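# Slide a door fully open and leave it that way

## Task

Push or pull the sliding door until it is completely open, and have it stay open by itself once the robot lets go. Nothing else in the room may be moved from its starting place. The door must not be banged open or shut, and the robot must not topple or finish leaning; either of those counts as failure.

## Robot and tools

ROBOT. A Hello Robot Stretch 4 with a single arm: an omni-wheel base, a lift riding a vertical mast, an arm that telescopes forward, a three-joint wrist (yaw, pitch, roll) and a two-finger gripper. It stands about 1.6 m high; the base rim lies within 0.23 m of the base origin.

FRAMES. Base frame: origin on the floor below the base centre, x ahead, y to the left, z up. hand_pose is reported in this frame and marks the point between the fingers, 0.015 m back from the tips; with all wrist joints at zero its axes line up with the base frame. Its printed position may be slightly wrong. The odometry frame is the base frame as it was when the scene began; base_odometry counts wheel rotation only, so slipping shows up as motion. Heading is positive leftward, between -3.142 and 3.142.

execute_actions. Argument "actions": a list holding one action or nothing (empty list just reports state and pictures). Optional "cameras": list of head_camera, head_left_camera, head_right_camera, wrist_camera or all; omitted/null means all, [] means none. One action may contain "base", "joints" or both, plus optional "pace" and "contact_limits"; alternatively it contains only "end_of_arm". All parts begin at once and may finish at different moments.
- base: exactly one key, each a relative offset from where the base last reported itself, not a destination. translate_m: metres along x, forward positive, -2 to 2. strafe_m: metres along y, left positive, -2 to 2. rotate_rad: radians in place, counter-clockwise (left) positive, -3.2 to 3.2.
- joints: a single dictionary keyed by joint name, each value an absolute target. lift_m 0 to 1.2 (metres of height); arm_m 0 to 0.55 (metres of extension); wrist_yaw_rad -1.134 to 4.276 (0 pointing ahead, positive turns left, 3.14 tucked back, beyond 3.4 the arm may block it); wrist_pitch_rad -1.117 to 4.259 (0 level, 1.57 pointing down); wrist_roll_rad -1.117 to 4.259 (0 fingers level, positive is clockwise as seen from behind the hand); gripper_m 0 to 0.08 (finger gap in metres). Tolerances for done: lift and arm ±0.004, yaw and roll ±0.02, pitch ±0.05, gripper ±0.002. Out-of-range joint targets get clipped and the result notes it; unknown keys or other bad values reject the whole call.
- pace: slow, default, fast or max. Base speed 0.1/0.3/0.4/0.6 m/s and turning 1/2/3/4 rad/s respectively; with lift above 0.2 these are reduced, down to 0.3 m/s and 1 rad/s at full height.
- contact_limits: only arm_m, 0 (gentlest) to 0.75 (firmest), default 0.5; the arm stops with contact_stop when it pushes harder.
- end_of_arm: "enable_torque" re-powers wrist or gripper motors that shut off.
Any part you omit may still be driving toward its earlier target without showing it. A single action runs at most 15 s. If a result reports a stop, further motion calls in that same reply are skipped.

wait: "seconds" 0 to 10; commands nothing and returns state and images.
zoom_image: "camera" plus "region" [x0, y0, x1, y1] in pixels from the top-left of that camera's most recent full image, no bigger than 504x504.
finished_scene: "scene" number; closes the scene irreversibly and reports success. The door must remain open without robot support.

CAMERAS. head_camera (420x560) sits atop the mast facing forward and down; turn the base to aim it. head_left_camera and head_right_camera are fisheyes (420x672) beside it, tilted further down, showing the base and arm. wrist_camera (616x392) looks along the fingers, tips near the bottom of its image. Calibration lines give K, distortion and T_world_to_cam mapping base-frame points into each camera; actual values may differ slightly.

RESULTS. base_status and joint_status: done (base: wheels turned the requested amount, even if slipping); off_target (stopped short, may still push); contact_stop_at_<key> (hit something, joint now holds still; lift, arm or wheels go slack); limit_stop_at_<name>, e.g. own_body (self-collision guard; moving away is allowed) or tilt (leaning over 6 degrees, lift, arm and wheels slack until it straightens); time_out; torque_fault (a wrist or gripper motor overloaded and went limp until enable_torque). on_its_own lists what the call did not command; its held-at value is the target held, not the position. lidar_m: twelve 30-degree sectors of distance in metres, first straight ahead then counter-clockwise (4th left, 7th behind, 10th right); "-" means nothing seen or closer than 0.25 m; glass and thin legs may be missed. wrist_depth_mm: 7x7 grid of depths, 100 to 2000 mm. turned_by_wheels vs turned_by_imu differing by over about 0.1 rad hints at a collision or slip. base_tilt in degrees, forward/right positive, with a fixed bias up to 1.5. motor_effort in percent of maximum, peak in brackets; wheel motors positive means turning right.

GRIPPER. Command a gap smaller than the object to grip; off_target afterwards signals something is held. Constant gripper effort beyond roughly 50 trips a torque_fault.

CAUTIONS. Start by sending lift_m 0.4 with wrist_yaw_rad 0 to unfold the wrist. Move the door steadily, with a modest arm contact limit and slow or default pace, so it does not slam at either end. Avoid strong sustained pushes or pulls, especially with the hand raised, as they can tip the robot; keep heavy loads near the base when driving. Avoid pressing the gripper into things with base or arm motions (wrist torque faults). Do not bump other objects, and release the door before finishing so it stays open on its own.

Each tool is called after ">>>" as a command line: name --argument value for each argument, lists and objects as JSON in quotes; but a table of rows of numbers goes row by row, as --pt "numbers of a row", without its own name.

## Session

>>> execute_actions --actions '[]'

Scene clock: 0.00 s.
base_odometry: x=+0.000 y=+0.000 heading=+0.000 (m, m, rad; odometry frame)
turned_by_wheels: +0.000 (rad since the last result)
turned_by_imu: +0.000 (rad since the last result)
base_tilt: forward=+0.4 right=+0.8 (deg)
lidar_m: 0.88 1.06 1.15 2.32 1.39 0.81 0.69 0.79 1.01 1.44 1.45 0.95
base_status: not commanded
joint_positions: lift_m=+0.121 arm_m=+0.001 wrist_yaw_rad=+3.198 wrist_pitch_rad=-0.001 wrist_roll_rad=+0.013 gripper_m=+0.040
joint_status: not commanded
motor_effort: lift_m=+19 arm_m=-1 wrist_yaw_rad=+0 wrist_pitch_rad=-7 wrist_roll_rad=-1 gripper_m=-1 wheel_0=+0 wheel_1=+0 wheel_2=+0 (%)
hand_pose: x=-0.0451 y=+0.0752 z=+0.2998 quat_wxyz=(-0.028, +0.000, +0.007, +1.000) (m; base frame)
wrist_depth_mm: - 129 820 842 878 904 931 / - 116 148 842 878 917 946 / - 122 159 854 891 917 931 / 132 132 831 866 891 917 946 / 854 878 831 842 904 946 960 / 831 854 831 854 139 931 960 / 223 - 421 732 - - 732
pictures: head_camera, head_left_camera, head_right_camera, wrist_camera
Images, in order (width x height): head_camera 420x560, head_left_camera 420x672, head_right_camera 420x672, wrist_camera 616x392.

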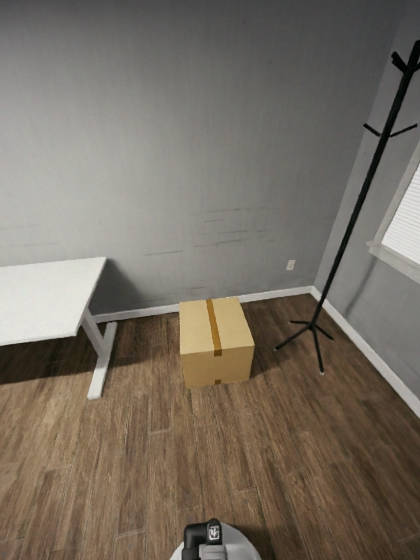

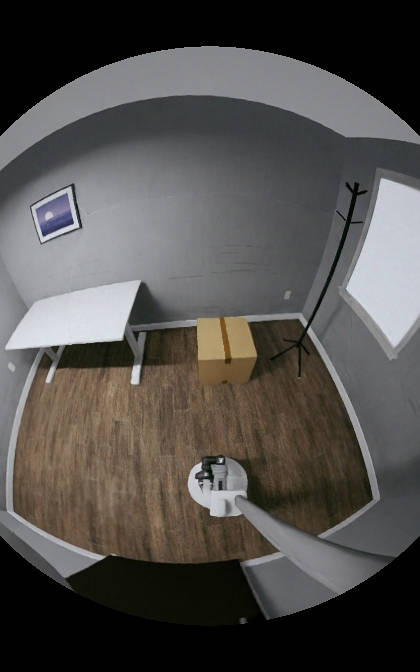

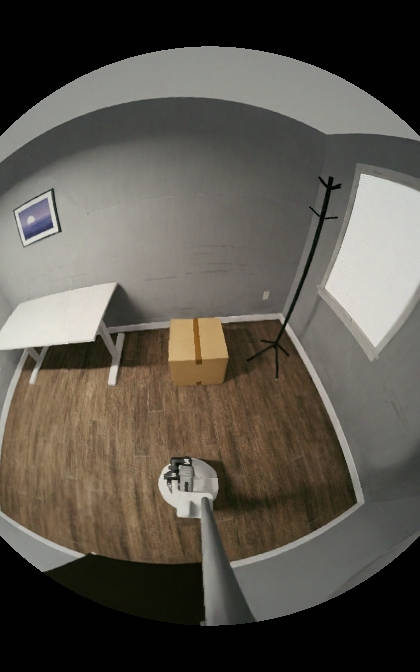

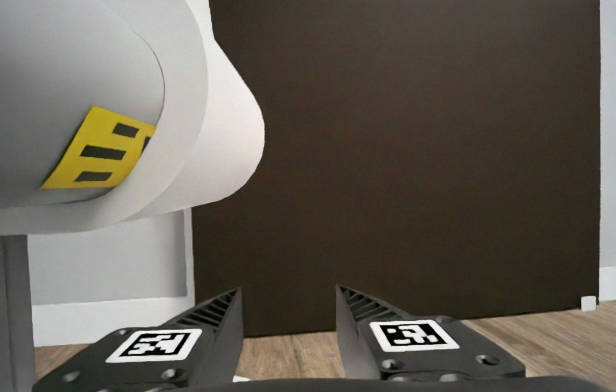

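>>> execute_actions --actions '[{"base":{"rotate_rad":-2.98},"joints":{"lift_m":0.8,"wrist_yaw_rad":0,"gripper_m":0.08}}]'

Scene clock: 3.73 s.
base_odometry: x=+0.000 y=+0.000 heading=-2.980 (m, m, rad; odometry frame)
turned_by_wheels: -2.980 (rad since the last result)
turned_by_imu: -2.935 (rad since the last result)
base_tilt: forward=+0.4 right=+0.7 (deg)
lidar_m: 0.67 0.85 1.18 1.43 1.37 0.91 0.88 1.06 1.35 2.31 1.04 0.77
base_status: done
joint_positions: lift_m=+0.800 arm_m=+0.001 wrist_yaw_rad=+0.000 wrist_pitch_rad=-0.001 wrist_roll_rad=+0.013 gripper_m=+0.080
joint_status: all done
motor_effort: lift_m=+23(24) arm_m=-2(1) wrist_yaw_rad=-1(5) wrist_pitch_rad=-6(8) wrist_roll_rad=+2(1) gripper_m=+1(2) wheel_0=+0(8) wheel_1=-1(9) wheel_2=-1(6) (%)
hand_pose: x=+0.3850 y=-0.0874 z=+0.9780 quat_wxyz=(+1.000, +0.007, +0.000, +0.000) (m; base frame)
wrist_depth_mm: 549 554 492 496 500 500 500 / 554 554 496 500 500 508 504 / 559 564 500 500 504 504 504 / 559 564 496 504 504 508 517 / 569 569 504 504 508 512 512 / 574 564 504 508 163 512 521 / - 116 517 512 329 - -
pictures: head_camera, head_left_camera, head_right_camera, wrist_camera
camera_calibration (this result's frames):
wrist_camera: T_world_to_cam=[[-0.0457185, -0.998196, -0.038929, -0.0385553], [-0.0404847, 0.0407892, -0.998347, 1.04273], [0.998134, -0.0440669, -0.0422765, -0.191668], [0, 0, 0, 1]] pos_world=[0.231762, -0.0894642, 1.03141]
Images, in order (width x height): head_camera 420x560, head_left_camera 420x672, head_right_camera 420x672, wrist_camera 616x392.

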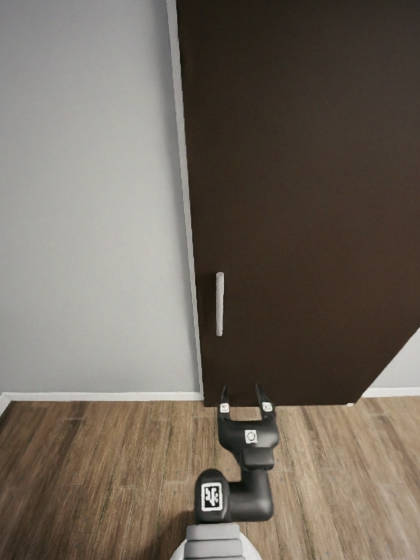

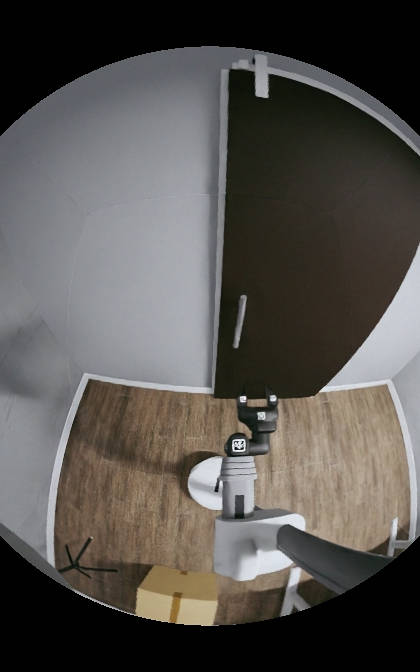

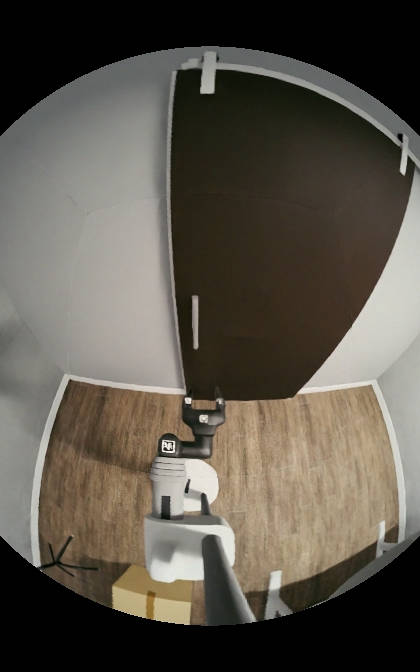

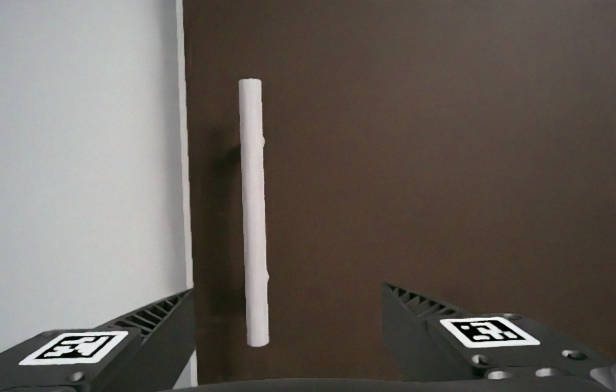

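>>> execute_actions --actions '[{"base":{"strafe_m":0.04},"joints":{"arm_m":0.2,"lift_m":0.82}}]' --cameras '["wrist_camera","head_camera"]'

Scene clock: 6.03 s.
base_odometry: x=+0.006 y=-0.040 heading=-2.980 (m, m, rad; odometry frame)
turned_by_wheels: +0.000 (rad since the last result)
turned_by_imu: +0.000 (rad since the last result)
base_tilt: forward=+0.4 right=+0.7 (deg)
lidar_m: 0.68 0.83 1.16 1.39 1.33 0.89 0.88 1.10 1.36 2.34 1.03 0.75
base_status: done
joint_positions: lift_m=+0.820 arm_m=+0.199 wrist_yaw_rad=+0.000 wrist_pitch_rad=-0.001 wrist_roll_rad=+0.013 gripper_m=+0.080
joint_status: all done
motor_effort: lift_m=+23(24) arm_m=+5(6) wrist_yaw_rad=+0(2) wrist_pitch_rad=-5(7) wrist_roll_rad=+1(1) gripper_m=+0(1) wheel_0=+1(10) wheel_1=-1(10) wheel_2=-1(2) (%)
hand_pose: x=+0.5827 y=-0.0874 z=+0.9980 quat_wxyz=(+1.000, +0.007, +0.000, +0.000) (m; base frame)
wrist_depth_mm: 359 364 301 304 303 304 306 / 364 366 303 304 307 307 310 / 366 366 306 307 310 310 310 / 368 373 307 309 312 314 314 / 373 370 312 310 314 317 315 / 375 375 312 314 163 315 317 / - 117 314 315 231 - -
pictures: head_camera, wrist_camera
camera_calibration (this result's frames):
wrist_camera: T_world_to_cam=[[-0.0456622, -0.998198, -0.0389318, -0.0287534], [-0.0404244, 0.0407869, -0.99835, 1.07068], [0.998139, -0.0440131, -0.042214, -0.388287], [0, 0, 0, 1]] pos_world=[0.429533, -0.089461, 1.0514]
Images, in order (width x height): head_camera 420x560, wrist_camera 616x392.

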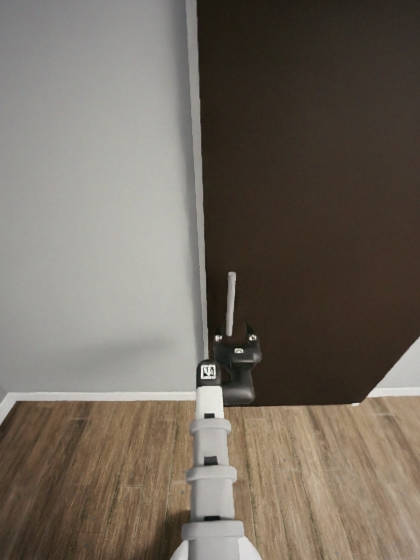

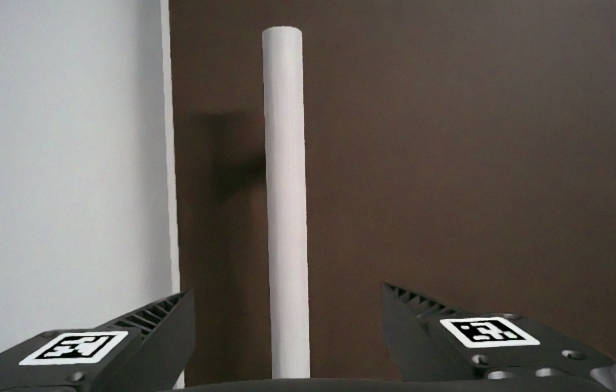

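>>> execute_actions --actions '[{"base":{"translate_m":0.115}}]' --cameras '[]'

>>> execute_actions --actions '[{"base":{"strafe_m":-0.45},"pace":"slow"}]'

Scene clock: 7.93 s.
base_odometry: x=-0.107 y=-0.058 heading=-2.980 (m, m, rad; odometry frame)
turned_by_wheels: +0.000 (rad since the last result)
turned_by_imu: +0.000 (rad since the last result)
base_tilt: forward=+0.4 right=+0.7 (deg)
lidar_m: 0.55 0.72 1.02 1.38 1.45 1.03 1.00 1.20 1.51 2.36 0.87 0.64
base_status: done
joint_positions: lift_m=+0.820 arm_m=+0.199 wrist_yaw_rad=+0.000 wrist_pitch_rad=-0.001 wrist_roll_rad=+0.013 gripper_m=+0.080
joint_status: not commanded
motor_effort: lift_m=+23(23) arm_m=+5(5) wrist_yaw_rad=+1(1) wrist_pitch_rad=-7(6) wrist_roll_rad=+2(3) gripper_m=+0(1) wheel_0=+1(3) wheel_1=+0(5) wheel_2=+1(7) (%)
hand_pose: x=+0.5828 y=-0.0874 z=+0.9980 quat_wxyz=(+1.000, +0.007, +0.000, +0.000) (m; base frame)
wrist_depth_mm: 252 190 191 127 192 193 195 / 254 191 192 128 193 195 195 / 255 192 192 128 195 195 197 / 258 193 193 129 196 197 198 / 259 195 196 130 198 199 200 / 260 195 197 130 163 200 202 / - 117 200 131 172 - -
pictures: none
No camera images: the call's "cameras" was empty. Leave "cameras" out to get every camera's image.

Scene clock: 13.57 s.
base_odometry: x=-0.180 y=+0.386 heading=-2.980 (m, m, rad; odometry frame)
turned_by_wheels: +0.000 (rad since the last result)
turned_by_imu: +0.014 (rad since the last result)
base_tilt: forward=+0.4 right=+0.7 (deg)
lidar_m: 0.53 0.78 0.99 1.84 1.77 1.09 1.06 1.09 1.59 1.89 0.82 0.61
base_status: done
joint_positions: lift_m=+0.820 arm_m=+0.199 wrist_yaw_rad=+0.000 wrist_pitch_rad=-0.001 wrist_roll_rad=+0.013 gripper_m=+0.080
joint_status: not commanded
motor_effort: lift_m=+23(23) arm_m=+5(5) wrist_yaw_rad=+0(70) wrist_pitch_rad=-5(8) wrist_roll_rad=+2(1) gripper_m=+0(1) wheel_0=+2(33) wheel_1=-2(9) wheel_2=+1(8) (%)
hand_pose: x=+0.5828 y=-0.0873 z=+0.9980 quat_wxyz=(+1.000, +0.007, +0.000, +0.000) (m; base frame)
wrist_depth_mm: 174 173 107 173 174 174 174 / 175 174 107 175 175 176 176 / - 176 108 176 177 177 178 / - 177 109 178 178 178 178 / - 179 111 179 179 179 180 / - 179 111 180 163 181 181 / - 117 112 181 163 - -
pictures: head_camera, head_left_camera, head_right_camera, wrist_camera
camera_calibration (this result's frames):
wrist_camera: T_world_to_cam=[[-0.0454639, -0.998207, -0.0389324, -0.0288221], [-0.0404172, 0.0407788, -0.99835, 1.07071], [0.998148, -0.0438153, -0.0421987, -0.388372], [0, 0, 0, 1]] pos_world=[0.429617, -0.0894492, 1.05143]
Images, in order (width x height): head_camera 420x560, head_left_camera 420x672, head_right_camera 420x672, wrist_camera 616x392.

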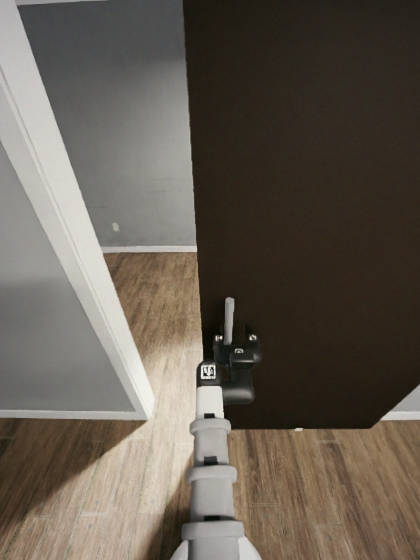

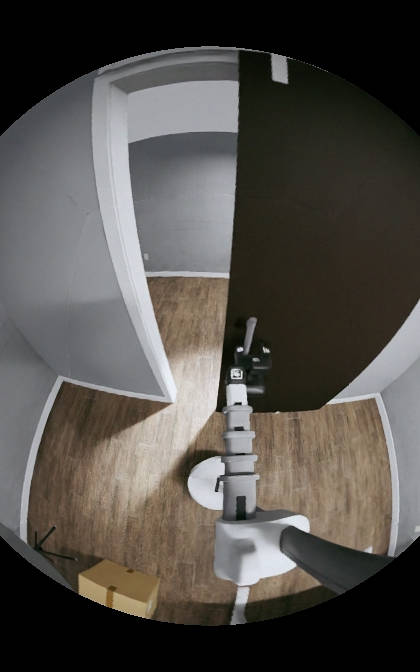

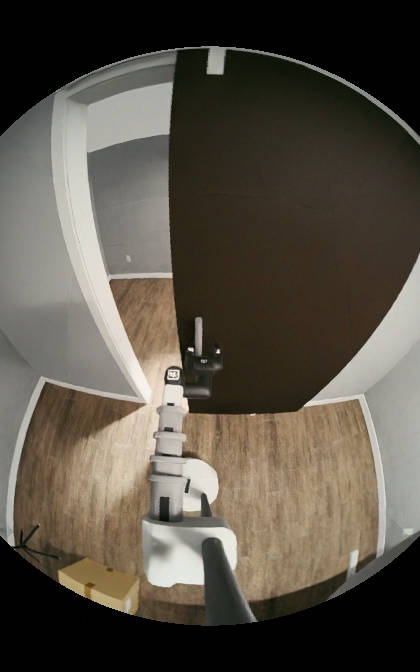

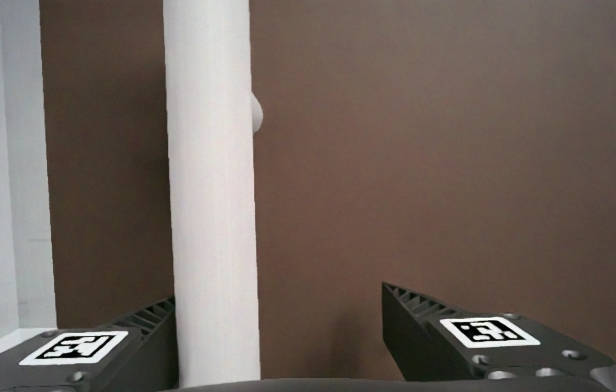

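Moved about 0.41; roughly 0.5 remains.

>>> execute_actions --actions '[{"base":{"strafe_m":-0.42},"joints":{"arm_m":0.18},"pace":"slow"}]'

Scene clock: 19.07 s.
base_odometry: x=-0.248 y=+0.800 heading=-2.980 (m, m, rad; odometry frame)
turned_by_wheels: +0.000 (rad since the last result)
turned_by_imu: +0.014 (rad since the last result)
base_tilt: forward=+0.3 right=+0.7 (deg)
lidar_m: 0.51 1.12 1.05 2.25 1.42 1.10 1.07 1.14 1.52 1.49 0.78 0.59
base_status: done
joint_positions: lift_m=+0.820 arm_m=+0.180 wrist_yaw_rad=+0.000 wrist_pitch_rad=-0.001 wrist_roll_rad=+0.013 gripper_m=+0.080
joint_status: all done
motor_effort: lift_m=+23(23) arm_m=+0(9) wrist_yaw_rad=-1(71) wrist_pitch_rad=-7(7) wrist_roll_rad=+2(1) gripper_m=+0(0) wheel_0=+2(27) wheel_1=-1(12) wheel_2=+1(16) (%)
hand_pose: x=+0.5635 y=-0.0873 z=+0.9980 quat_wxyz=(+1.000, +0.007, +0.000, +0.000) (m; base frame)
wrist_depth_mm: 167 167 105 167 166 166 165 / 168 167 105 167 167 167 167 / 170 169 102 169 168 168 168 / 171 170 102 170 170 169 169 / - 172 102 171 171 171 170 / - 173 103 173 163 171 171 / - 117 105 173 159 - -
pictures: head_camera, head_left_camera, head_right_camera, wrist_camera
camera_calibration (this result's frames):
wrist_camera: T_world_to_cam=[[-0.0454695, -0.998207, -0.0389323, -0.0296971], [-0.0404146, 0.0407788, -0.998351, 1.06993], [0.998148, -0.043821, -0.0421963, -0.369123], [0, 0, 0, 1]] pos_world=[0.41033, -0.0894495, 1.05143]
Images, in order (width x height): head_camera 420x560, head_left_camera 420x672, head_right_camera 420x672, wrist_camera 616x392.

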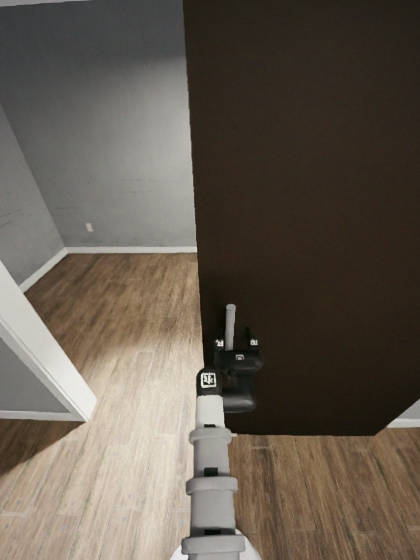

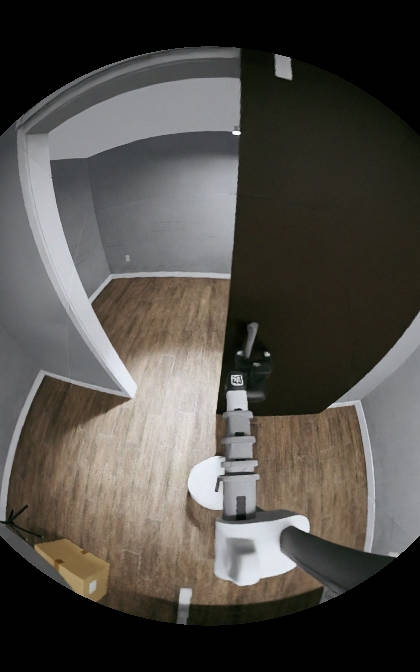

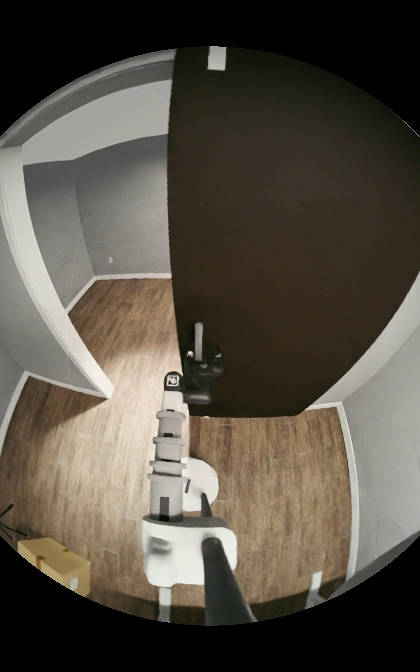

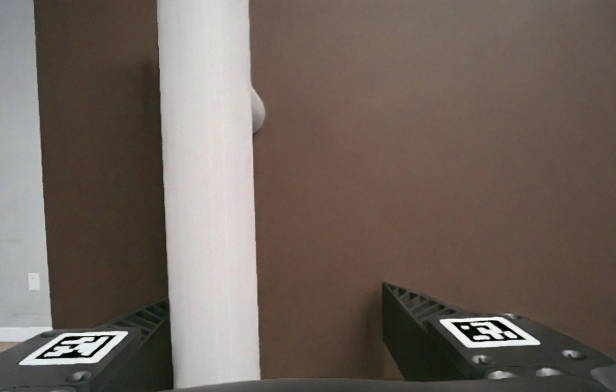

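>>> execute_actions --actions '[{"base":{"strafe_m":-0.07},"joints":{"arm_m":0.165},"pace":"slow"}]' --cameras '["head_left_camera","head_right_camera"]'

Scene clock: 21.13 s.
base_odometry: x=-0.259 y=+0.869 heading=-2.980 (m, m, rad; odometry frame)
turned_by_wheels: +0.000 (rad since the last result)
turned_by_imu: +0.006 (rad since the last result)
base_tilt: forward=+0.4 right=+0.7 (deg)
lidar_m: 0.49 3.05 1.11 2.33 1.43 1.10 1.08 1.14 1.46 1.42 0.77 0.59
base_status: done
joint_positions: lift_m=+0.820 arm_m=+0.166 wrist_yaw_rad=+0.000 wrist_pitch_rad=-0.001 wrist_roll_rad=+0.013 gripper_m=+0.080
joint_status: all done
motor_effort: lift_m=+23(23) arm_m=-5(6) wrist_yaw_rad=-1(68) wrist_pitch_rad=-8(9) wrist_roll_rad=+2(1) gripper_m=-1(1) wheel_0=+2(22) wheel_1=-1(3) wheel_2=-1(13) (%)
hand_pose: x=+0.5494 y=-0.0874 z=+0.9981 quat_wxyz=(+1.000, +0.007, +0.000, +0.000) (m; base frame)
wrist_depth_mm: - 175 174 107 173 172 173 / - 176 175 107 174 173 173 / - 177 176 108 175 174 174 / - 179 178 109 178 176 176 / - 180 179 110 178 178 177 / - 181 180 111 163 179 179 / - 117 181 112 128 - -
pictures: head_left_camera, head_right_camera
Images, in order (width x height): head_left_camera 420x672, head_right_camera 420x672.

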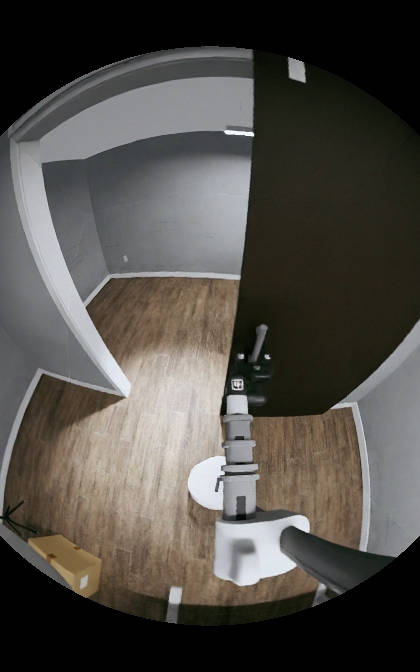

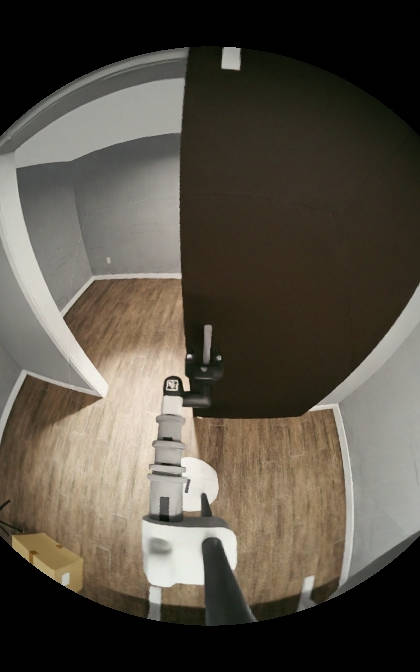

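Door ran ahead: likely soft-catch pulling it in.

>>> execute_actions --actions '[{"base":{"strafe_m":-0.05},"pace":"slow"}]' --cameras '["wrist_camera","head_right_camera"]'

Scene clock: 23.27 s.
base_odometry: x=-0.267 y=+0.919 heading=-2.979 (m, m, rad; odometry frame)
turned_by_wheels: +0.000 (rad since the last result)
turned_by_imu: +0.000 (rad since the last result)
base_tilt: forward=+0.4 right=+0.7 (deg)
lidar_m: 0.50 3.06 1.13 2.38 1.44 1.13 1.08 1.17 1.41 1.35 0.77 0.57
base_status: done
joint_positions: lift_m=+0.820 arm_m=+0.165 wrist_yaw_rad=+0.000 wrist_pitch_rad=-0.001 wrist_roll_rad=+0.013 gripper_m=+0.080
joint_status: not commanded
motor_effort: lift_m=+23(23) arm_m=-2(5) wrist_yaw_rad=-1(33) wrist_pitch_rad=-5(7) wrist_roll_rad=+1(1) gripper_m=+0(0) wheel_0=+4(12) wheel_1=+1(4) wheel_2=+1(4) (%)
hand_pose: x=+0.5490 y=-0.0873 z=+0.9981 quat_wxyz=(+1.000, +0.007, +0.000, +0.000) (m; base frame)
wrist_depth_mm: 173 172 109 171 171 170 169 / 174 173 110 172 172 171 171 / 176 174 110 173 173 173 171 / 177 176 110 175 174 174 174 / 179 177 110 177 176 175 175 / - 131 111 177 163 176 176 / - 110 111 179 161 - -
pictures: head_right_camera, wrist_camera
camera_calibration (this result's frames):
wrist_camera: T_world_to_cam=[[-0.0453915, -0.99821, -0.0389442, -0.030371], [-0.0401565, 0.0407761, -0.998361, 1.06926], [0.998162, -0.0437532, -0.0419355, -0.35491], [0, 0, 0, 1]] pos_world=[0.395817, -0.0894455, 1.05145]
Images, in order (width x height): head_right_camera 420x672, wrist_camera 616x392.

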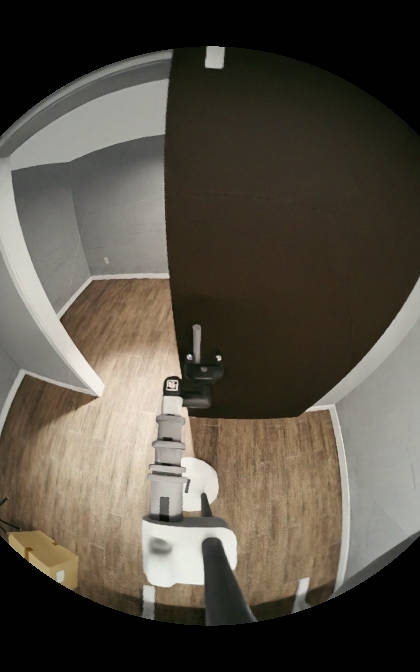

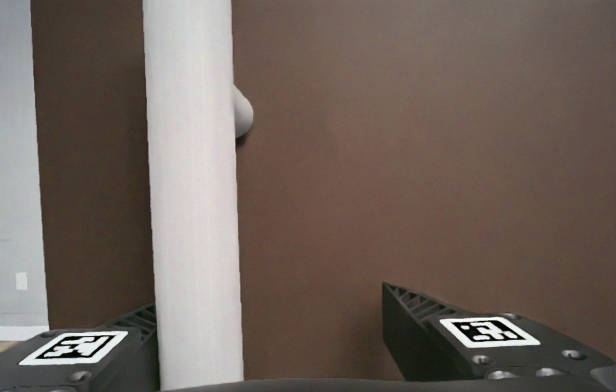

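>>> execute_actions --actions '[{"base":{"strafe_m":-0.02},"pace":"slow"}]' --cameras '["wrist_camera","head_camera"]'

Scene clock: 24.77 s.
base_odometry: x=-0.271 y=+0.938 heading=-2.979 (m, m, rad; odometry frame)
turned_by_wheels: +0.000 (rad since the last result)
turned_by_imu: +0.000 (rad since the last result)
base_tilt: forward=+0.3 right=+0.6 (deg)
lidar_m: 0.48 3.03 1.16 2.40 1.44 1.12 1.07 1.18 1.39 1.35 0.77 0.58
base_status: done
joint_positions: lift_m=+0.820 arm_m=+0.165 wrist_yaw_rad=+0.002 wrist_pitch_rad=-0.001 wrist_roll_rad=+0.013 gripper_m=+0.080
joint_status: not commanded
motor_effort: lift_m=+23(23) arm_m=-1(2) wrist_yaw_rad=-4(44) wrist_pitch_rad=-6(6) wrist_roll_rad=+2(1) gripper_m=+0(0) wheel_0=+1(16) wheel_1=-1(5) wheel_2=+1(3) (%)
hand_pose: x=+0.5489 y=-0.0871 z=+0.9980 quat_wxyz=(+1.000, +0.007, +0.000, +0.001) (m; base frame)
wrist_depth_mm: 172 171 109 169 169 168 168 / 173 172 109 171 170 170 168 / 175 174 109 172 172 171 171 / 176 175 109 174 174 172 171 / 178 176 110 175 175 174 173 / - 131 110 177 163 174 175 / - 109 110 178 160 - -
pictures: head_camera, wrist_camera
camera_calibration (this result's frames):
wrist_camera: T_world_to_cam=[[-0.0441288, -0.998267, -0.0389413, -0.0308102], [-0.0402681, 0.040725, -0.998359, 1.06929], [0.998214, -0.0424883, -0.0419954, -0.354602], [0, 0, 0, 1]] pos_world=[0.395667, -0.08937, 1.05144]
Images, in order (width x height): head_camera 420x560, wrist_camera 616x392.

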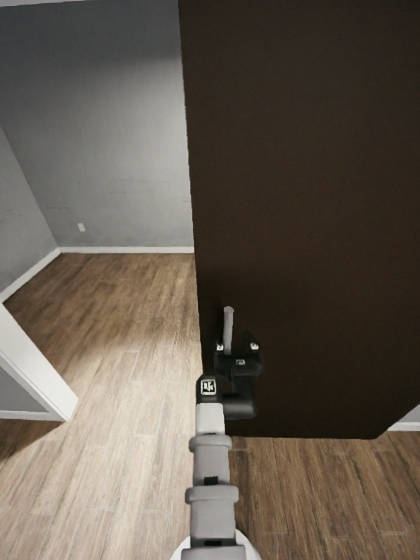

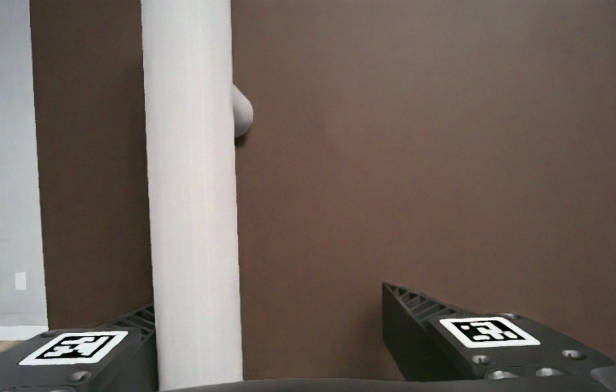

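Still moving.

>>> execute_actions --actions '[{"base":{"strafe_m":-0.03},"pace":"slow"}]' --cameras '["wrist_camera"]'

Scene clock: 26.37 s.
base_odometry: x=-0.275 y=+0.968 heading=-2.976 (m, m, rad; odometry frame)
turned_by_wheels: +0.003 (rad since the last result)
turned_by_imu: +0.022 (rad since the last result)
base_tilt: forward=+0.4 right=+0.7 (deg)
lidar_m: 0.50 3.06 1.17 2.42 1.44 1.11 1.09 1.18 1.36 1.33 0.74 0.57
base_status: done
joint_positions: lift_m=+0.820 arm_m=+0.164 wrist_yaw_rad=+0.021 wrist_pitch_rad=-0.002 wrist_roll_rad=+0.013 gripper_m=+0.080
joint_status: not commanded
on_its_own: wrist_yaw_rad is at rest, and its effort (-59) is outside its rest range (-13 to +13)
motor_effort: lift_m=+23(23) arm_m=+3(3) wrist_yaw_rad=-59(77) wrist_pitch_rad=-3(7) wrist_roll_rad=+1(1) gripper_m=+0(0) wheel_0=+24(33) wheel_1=+7(10) wheel_2=+6(10) (%)
hand_pose: x=+0.5498 y=-0.0829 z=+0.9982 quat_wxyz=(+1.000, +0.007, -0.001, +0.010) (m; base frame)
wrist_depth_mm: 176 173 108 167 164 161 159 / - 174 108 168 165 162 160 / - 176 108 169 167 163 161 / - 176 109 171 167 165 162 / - 178 109 172 168 166 164 / - 131 109 173 163 166 164 / - 107 109 174 158 - -
pictures: wrist_camera
camera_calibration (this result's frames):
wrist_camera: T_world_to_cam=[[-0.0248082, -0.998932, -0.0389814, -0.0372794], [-0.0401386, 0.0399573, -0.998395, 1.06926], [0.998886, -0.0232037, -0.041087, -0.355052], [0, 0, 0, 1]] pos_world=[0.396651, -0.088203, 1.05151]
Images, in order (width x height): wrist_camera 616x392.

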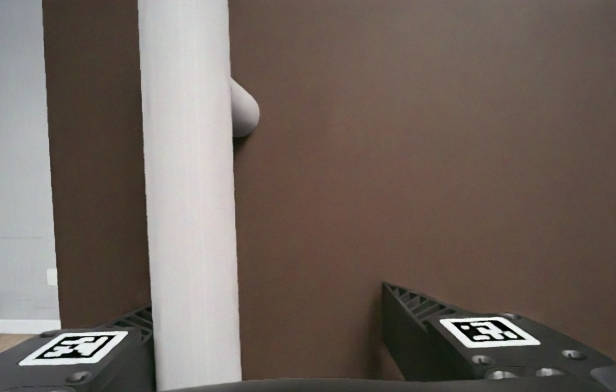

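>>> execute_actions --actions '[{"base":{"strafe_m":0.03},"joints":{"arm_m":0.03}}]' --cameras '[]'

>>> finished_scene --scene 1

Scene clock: 28.23 s.
base_odometry: x=-0.270 y=+0.938 heading=-2.976 (m, m, rad; odometry frame)
turned_by_wheels: +0.000 (rad since the last result)
turned_by_imu: -0.001 (rad since the last result)
base_tilt: forward=+0.4 right=+0.7 (deg)
lidar_m: 0.50 3.08 1.17 2.39 1.41 1.10 1.09 1.16 1.39 1.35 0.75 0.59
base_status: done
joint_positions: lift_m=+0.820 arm_m=+0.031 wrist_yaw_rad=+0.000 wrist_pitch_rad=-0.001 wrist_roll_rad=+0.013 gripper_m=+0.080
joint_status: all done
motor_effort: lift_m=+23(23) arm_m=-5(11) wrist_yaw_rad=+0(61) wrist_pitch_rad=-7(9) wrist_roll_rad=+2(2) gripper_m=+0(0) wheel_0=+1(18) wheel_1=-2(14) wheel_2=+0(14) (%)
hand_pose: x=+0.4144 y=-0.0874 z=+0.9980 quat_wxyz=(+1.000, +0.007, +0.000, +0.000) (m; base frame)
wrist_depth_mm: - - 301 300 297 294 291 / - - 304 300 300 294 293 / - - 307 303 301 300 300 / - - 307 304 303 300 297 / - - 309 309 306 303 301 / - - 312 309 163 304 303 / - 117 315 310 227 - -
pictures: none
No camera images: the call's "cameras" was empty. Leave "cameras" out to get every camera's image.

The scene is finished: the task was done.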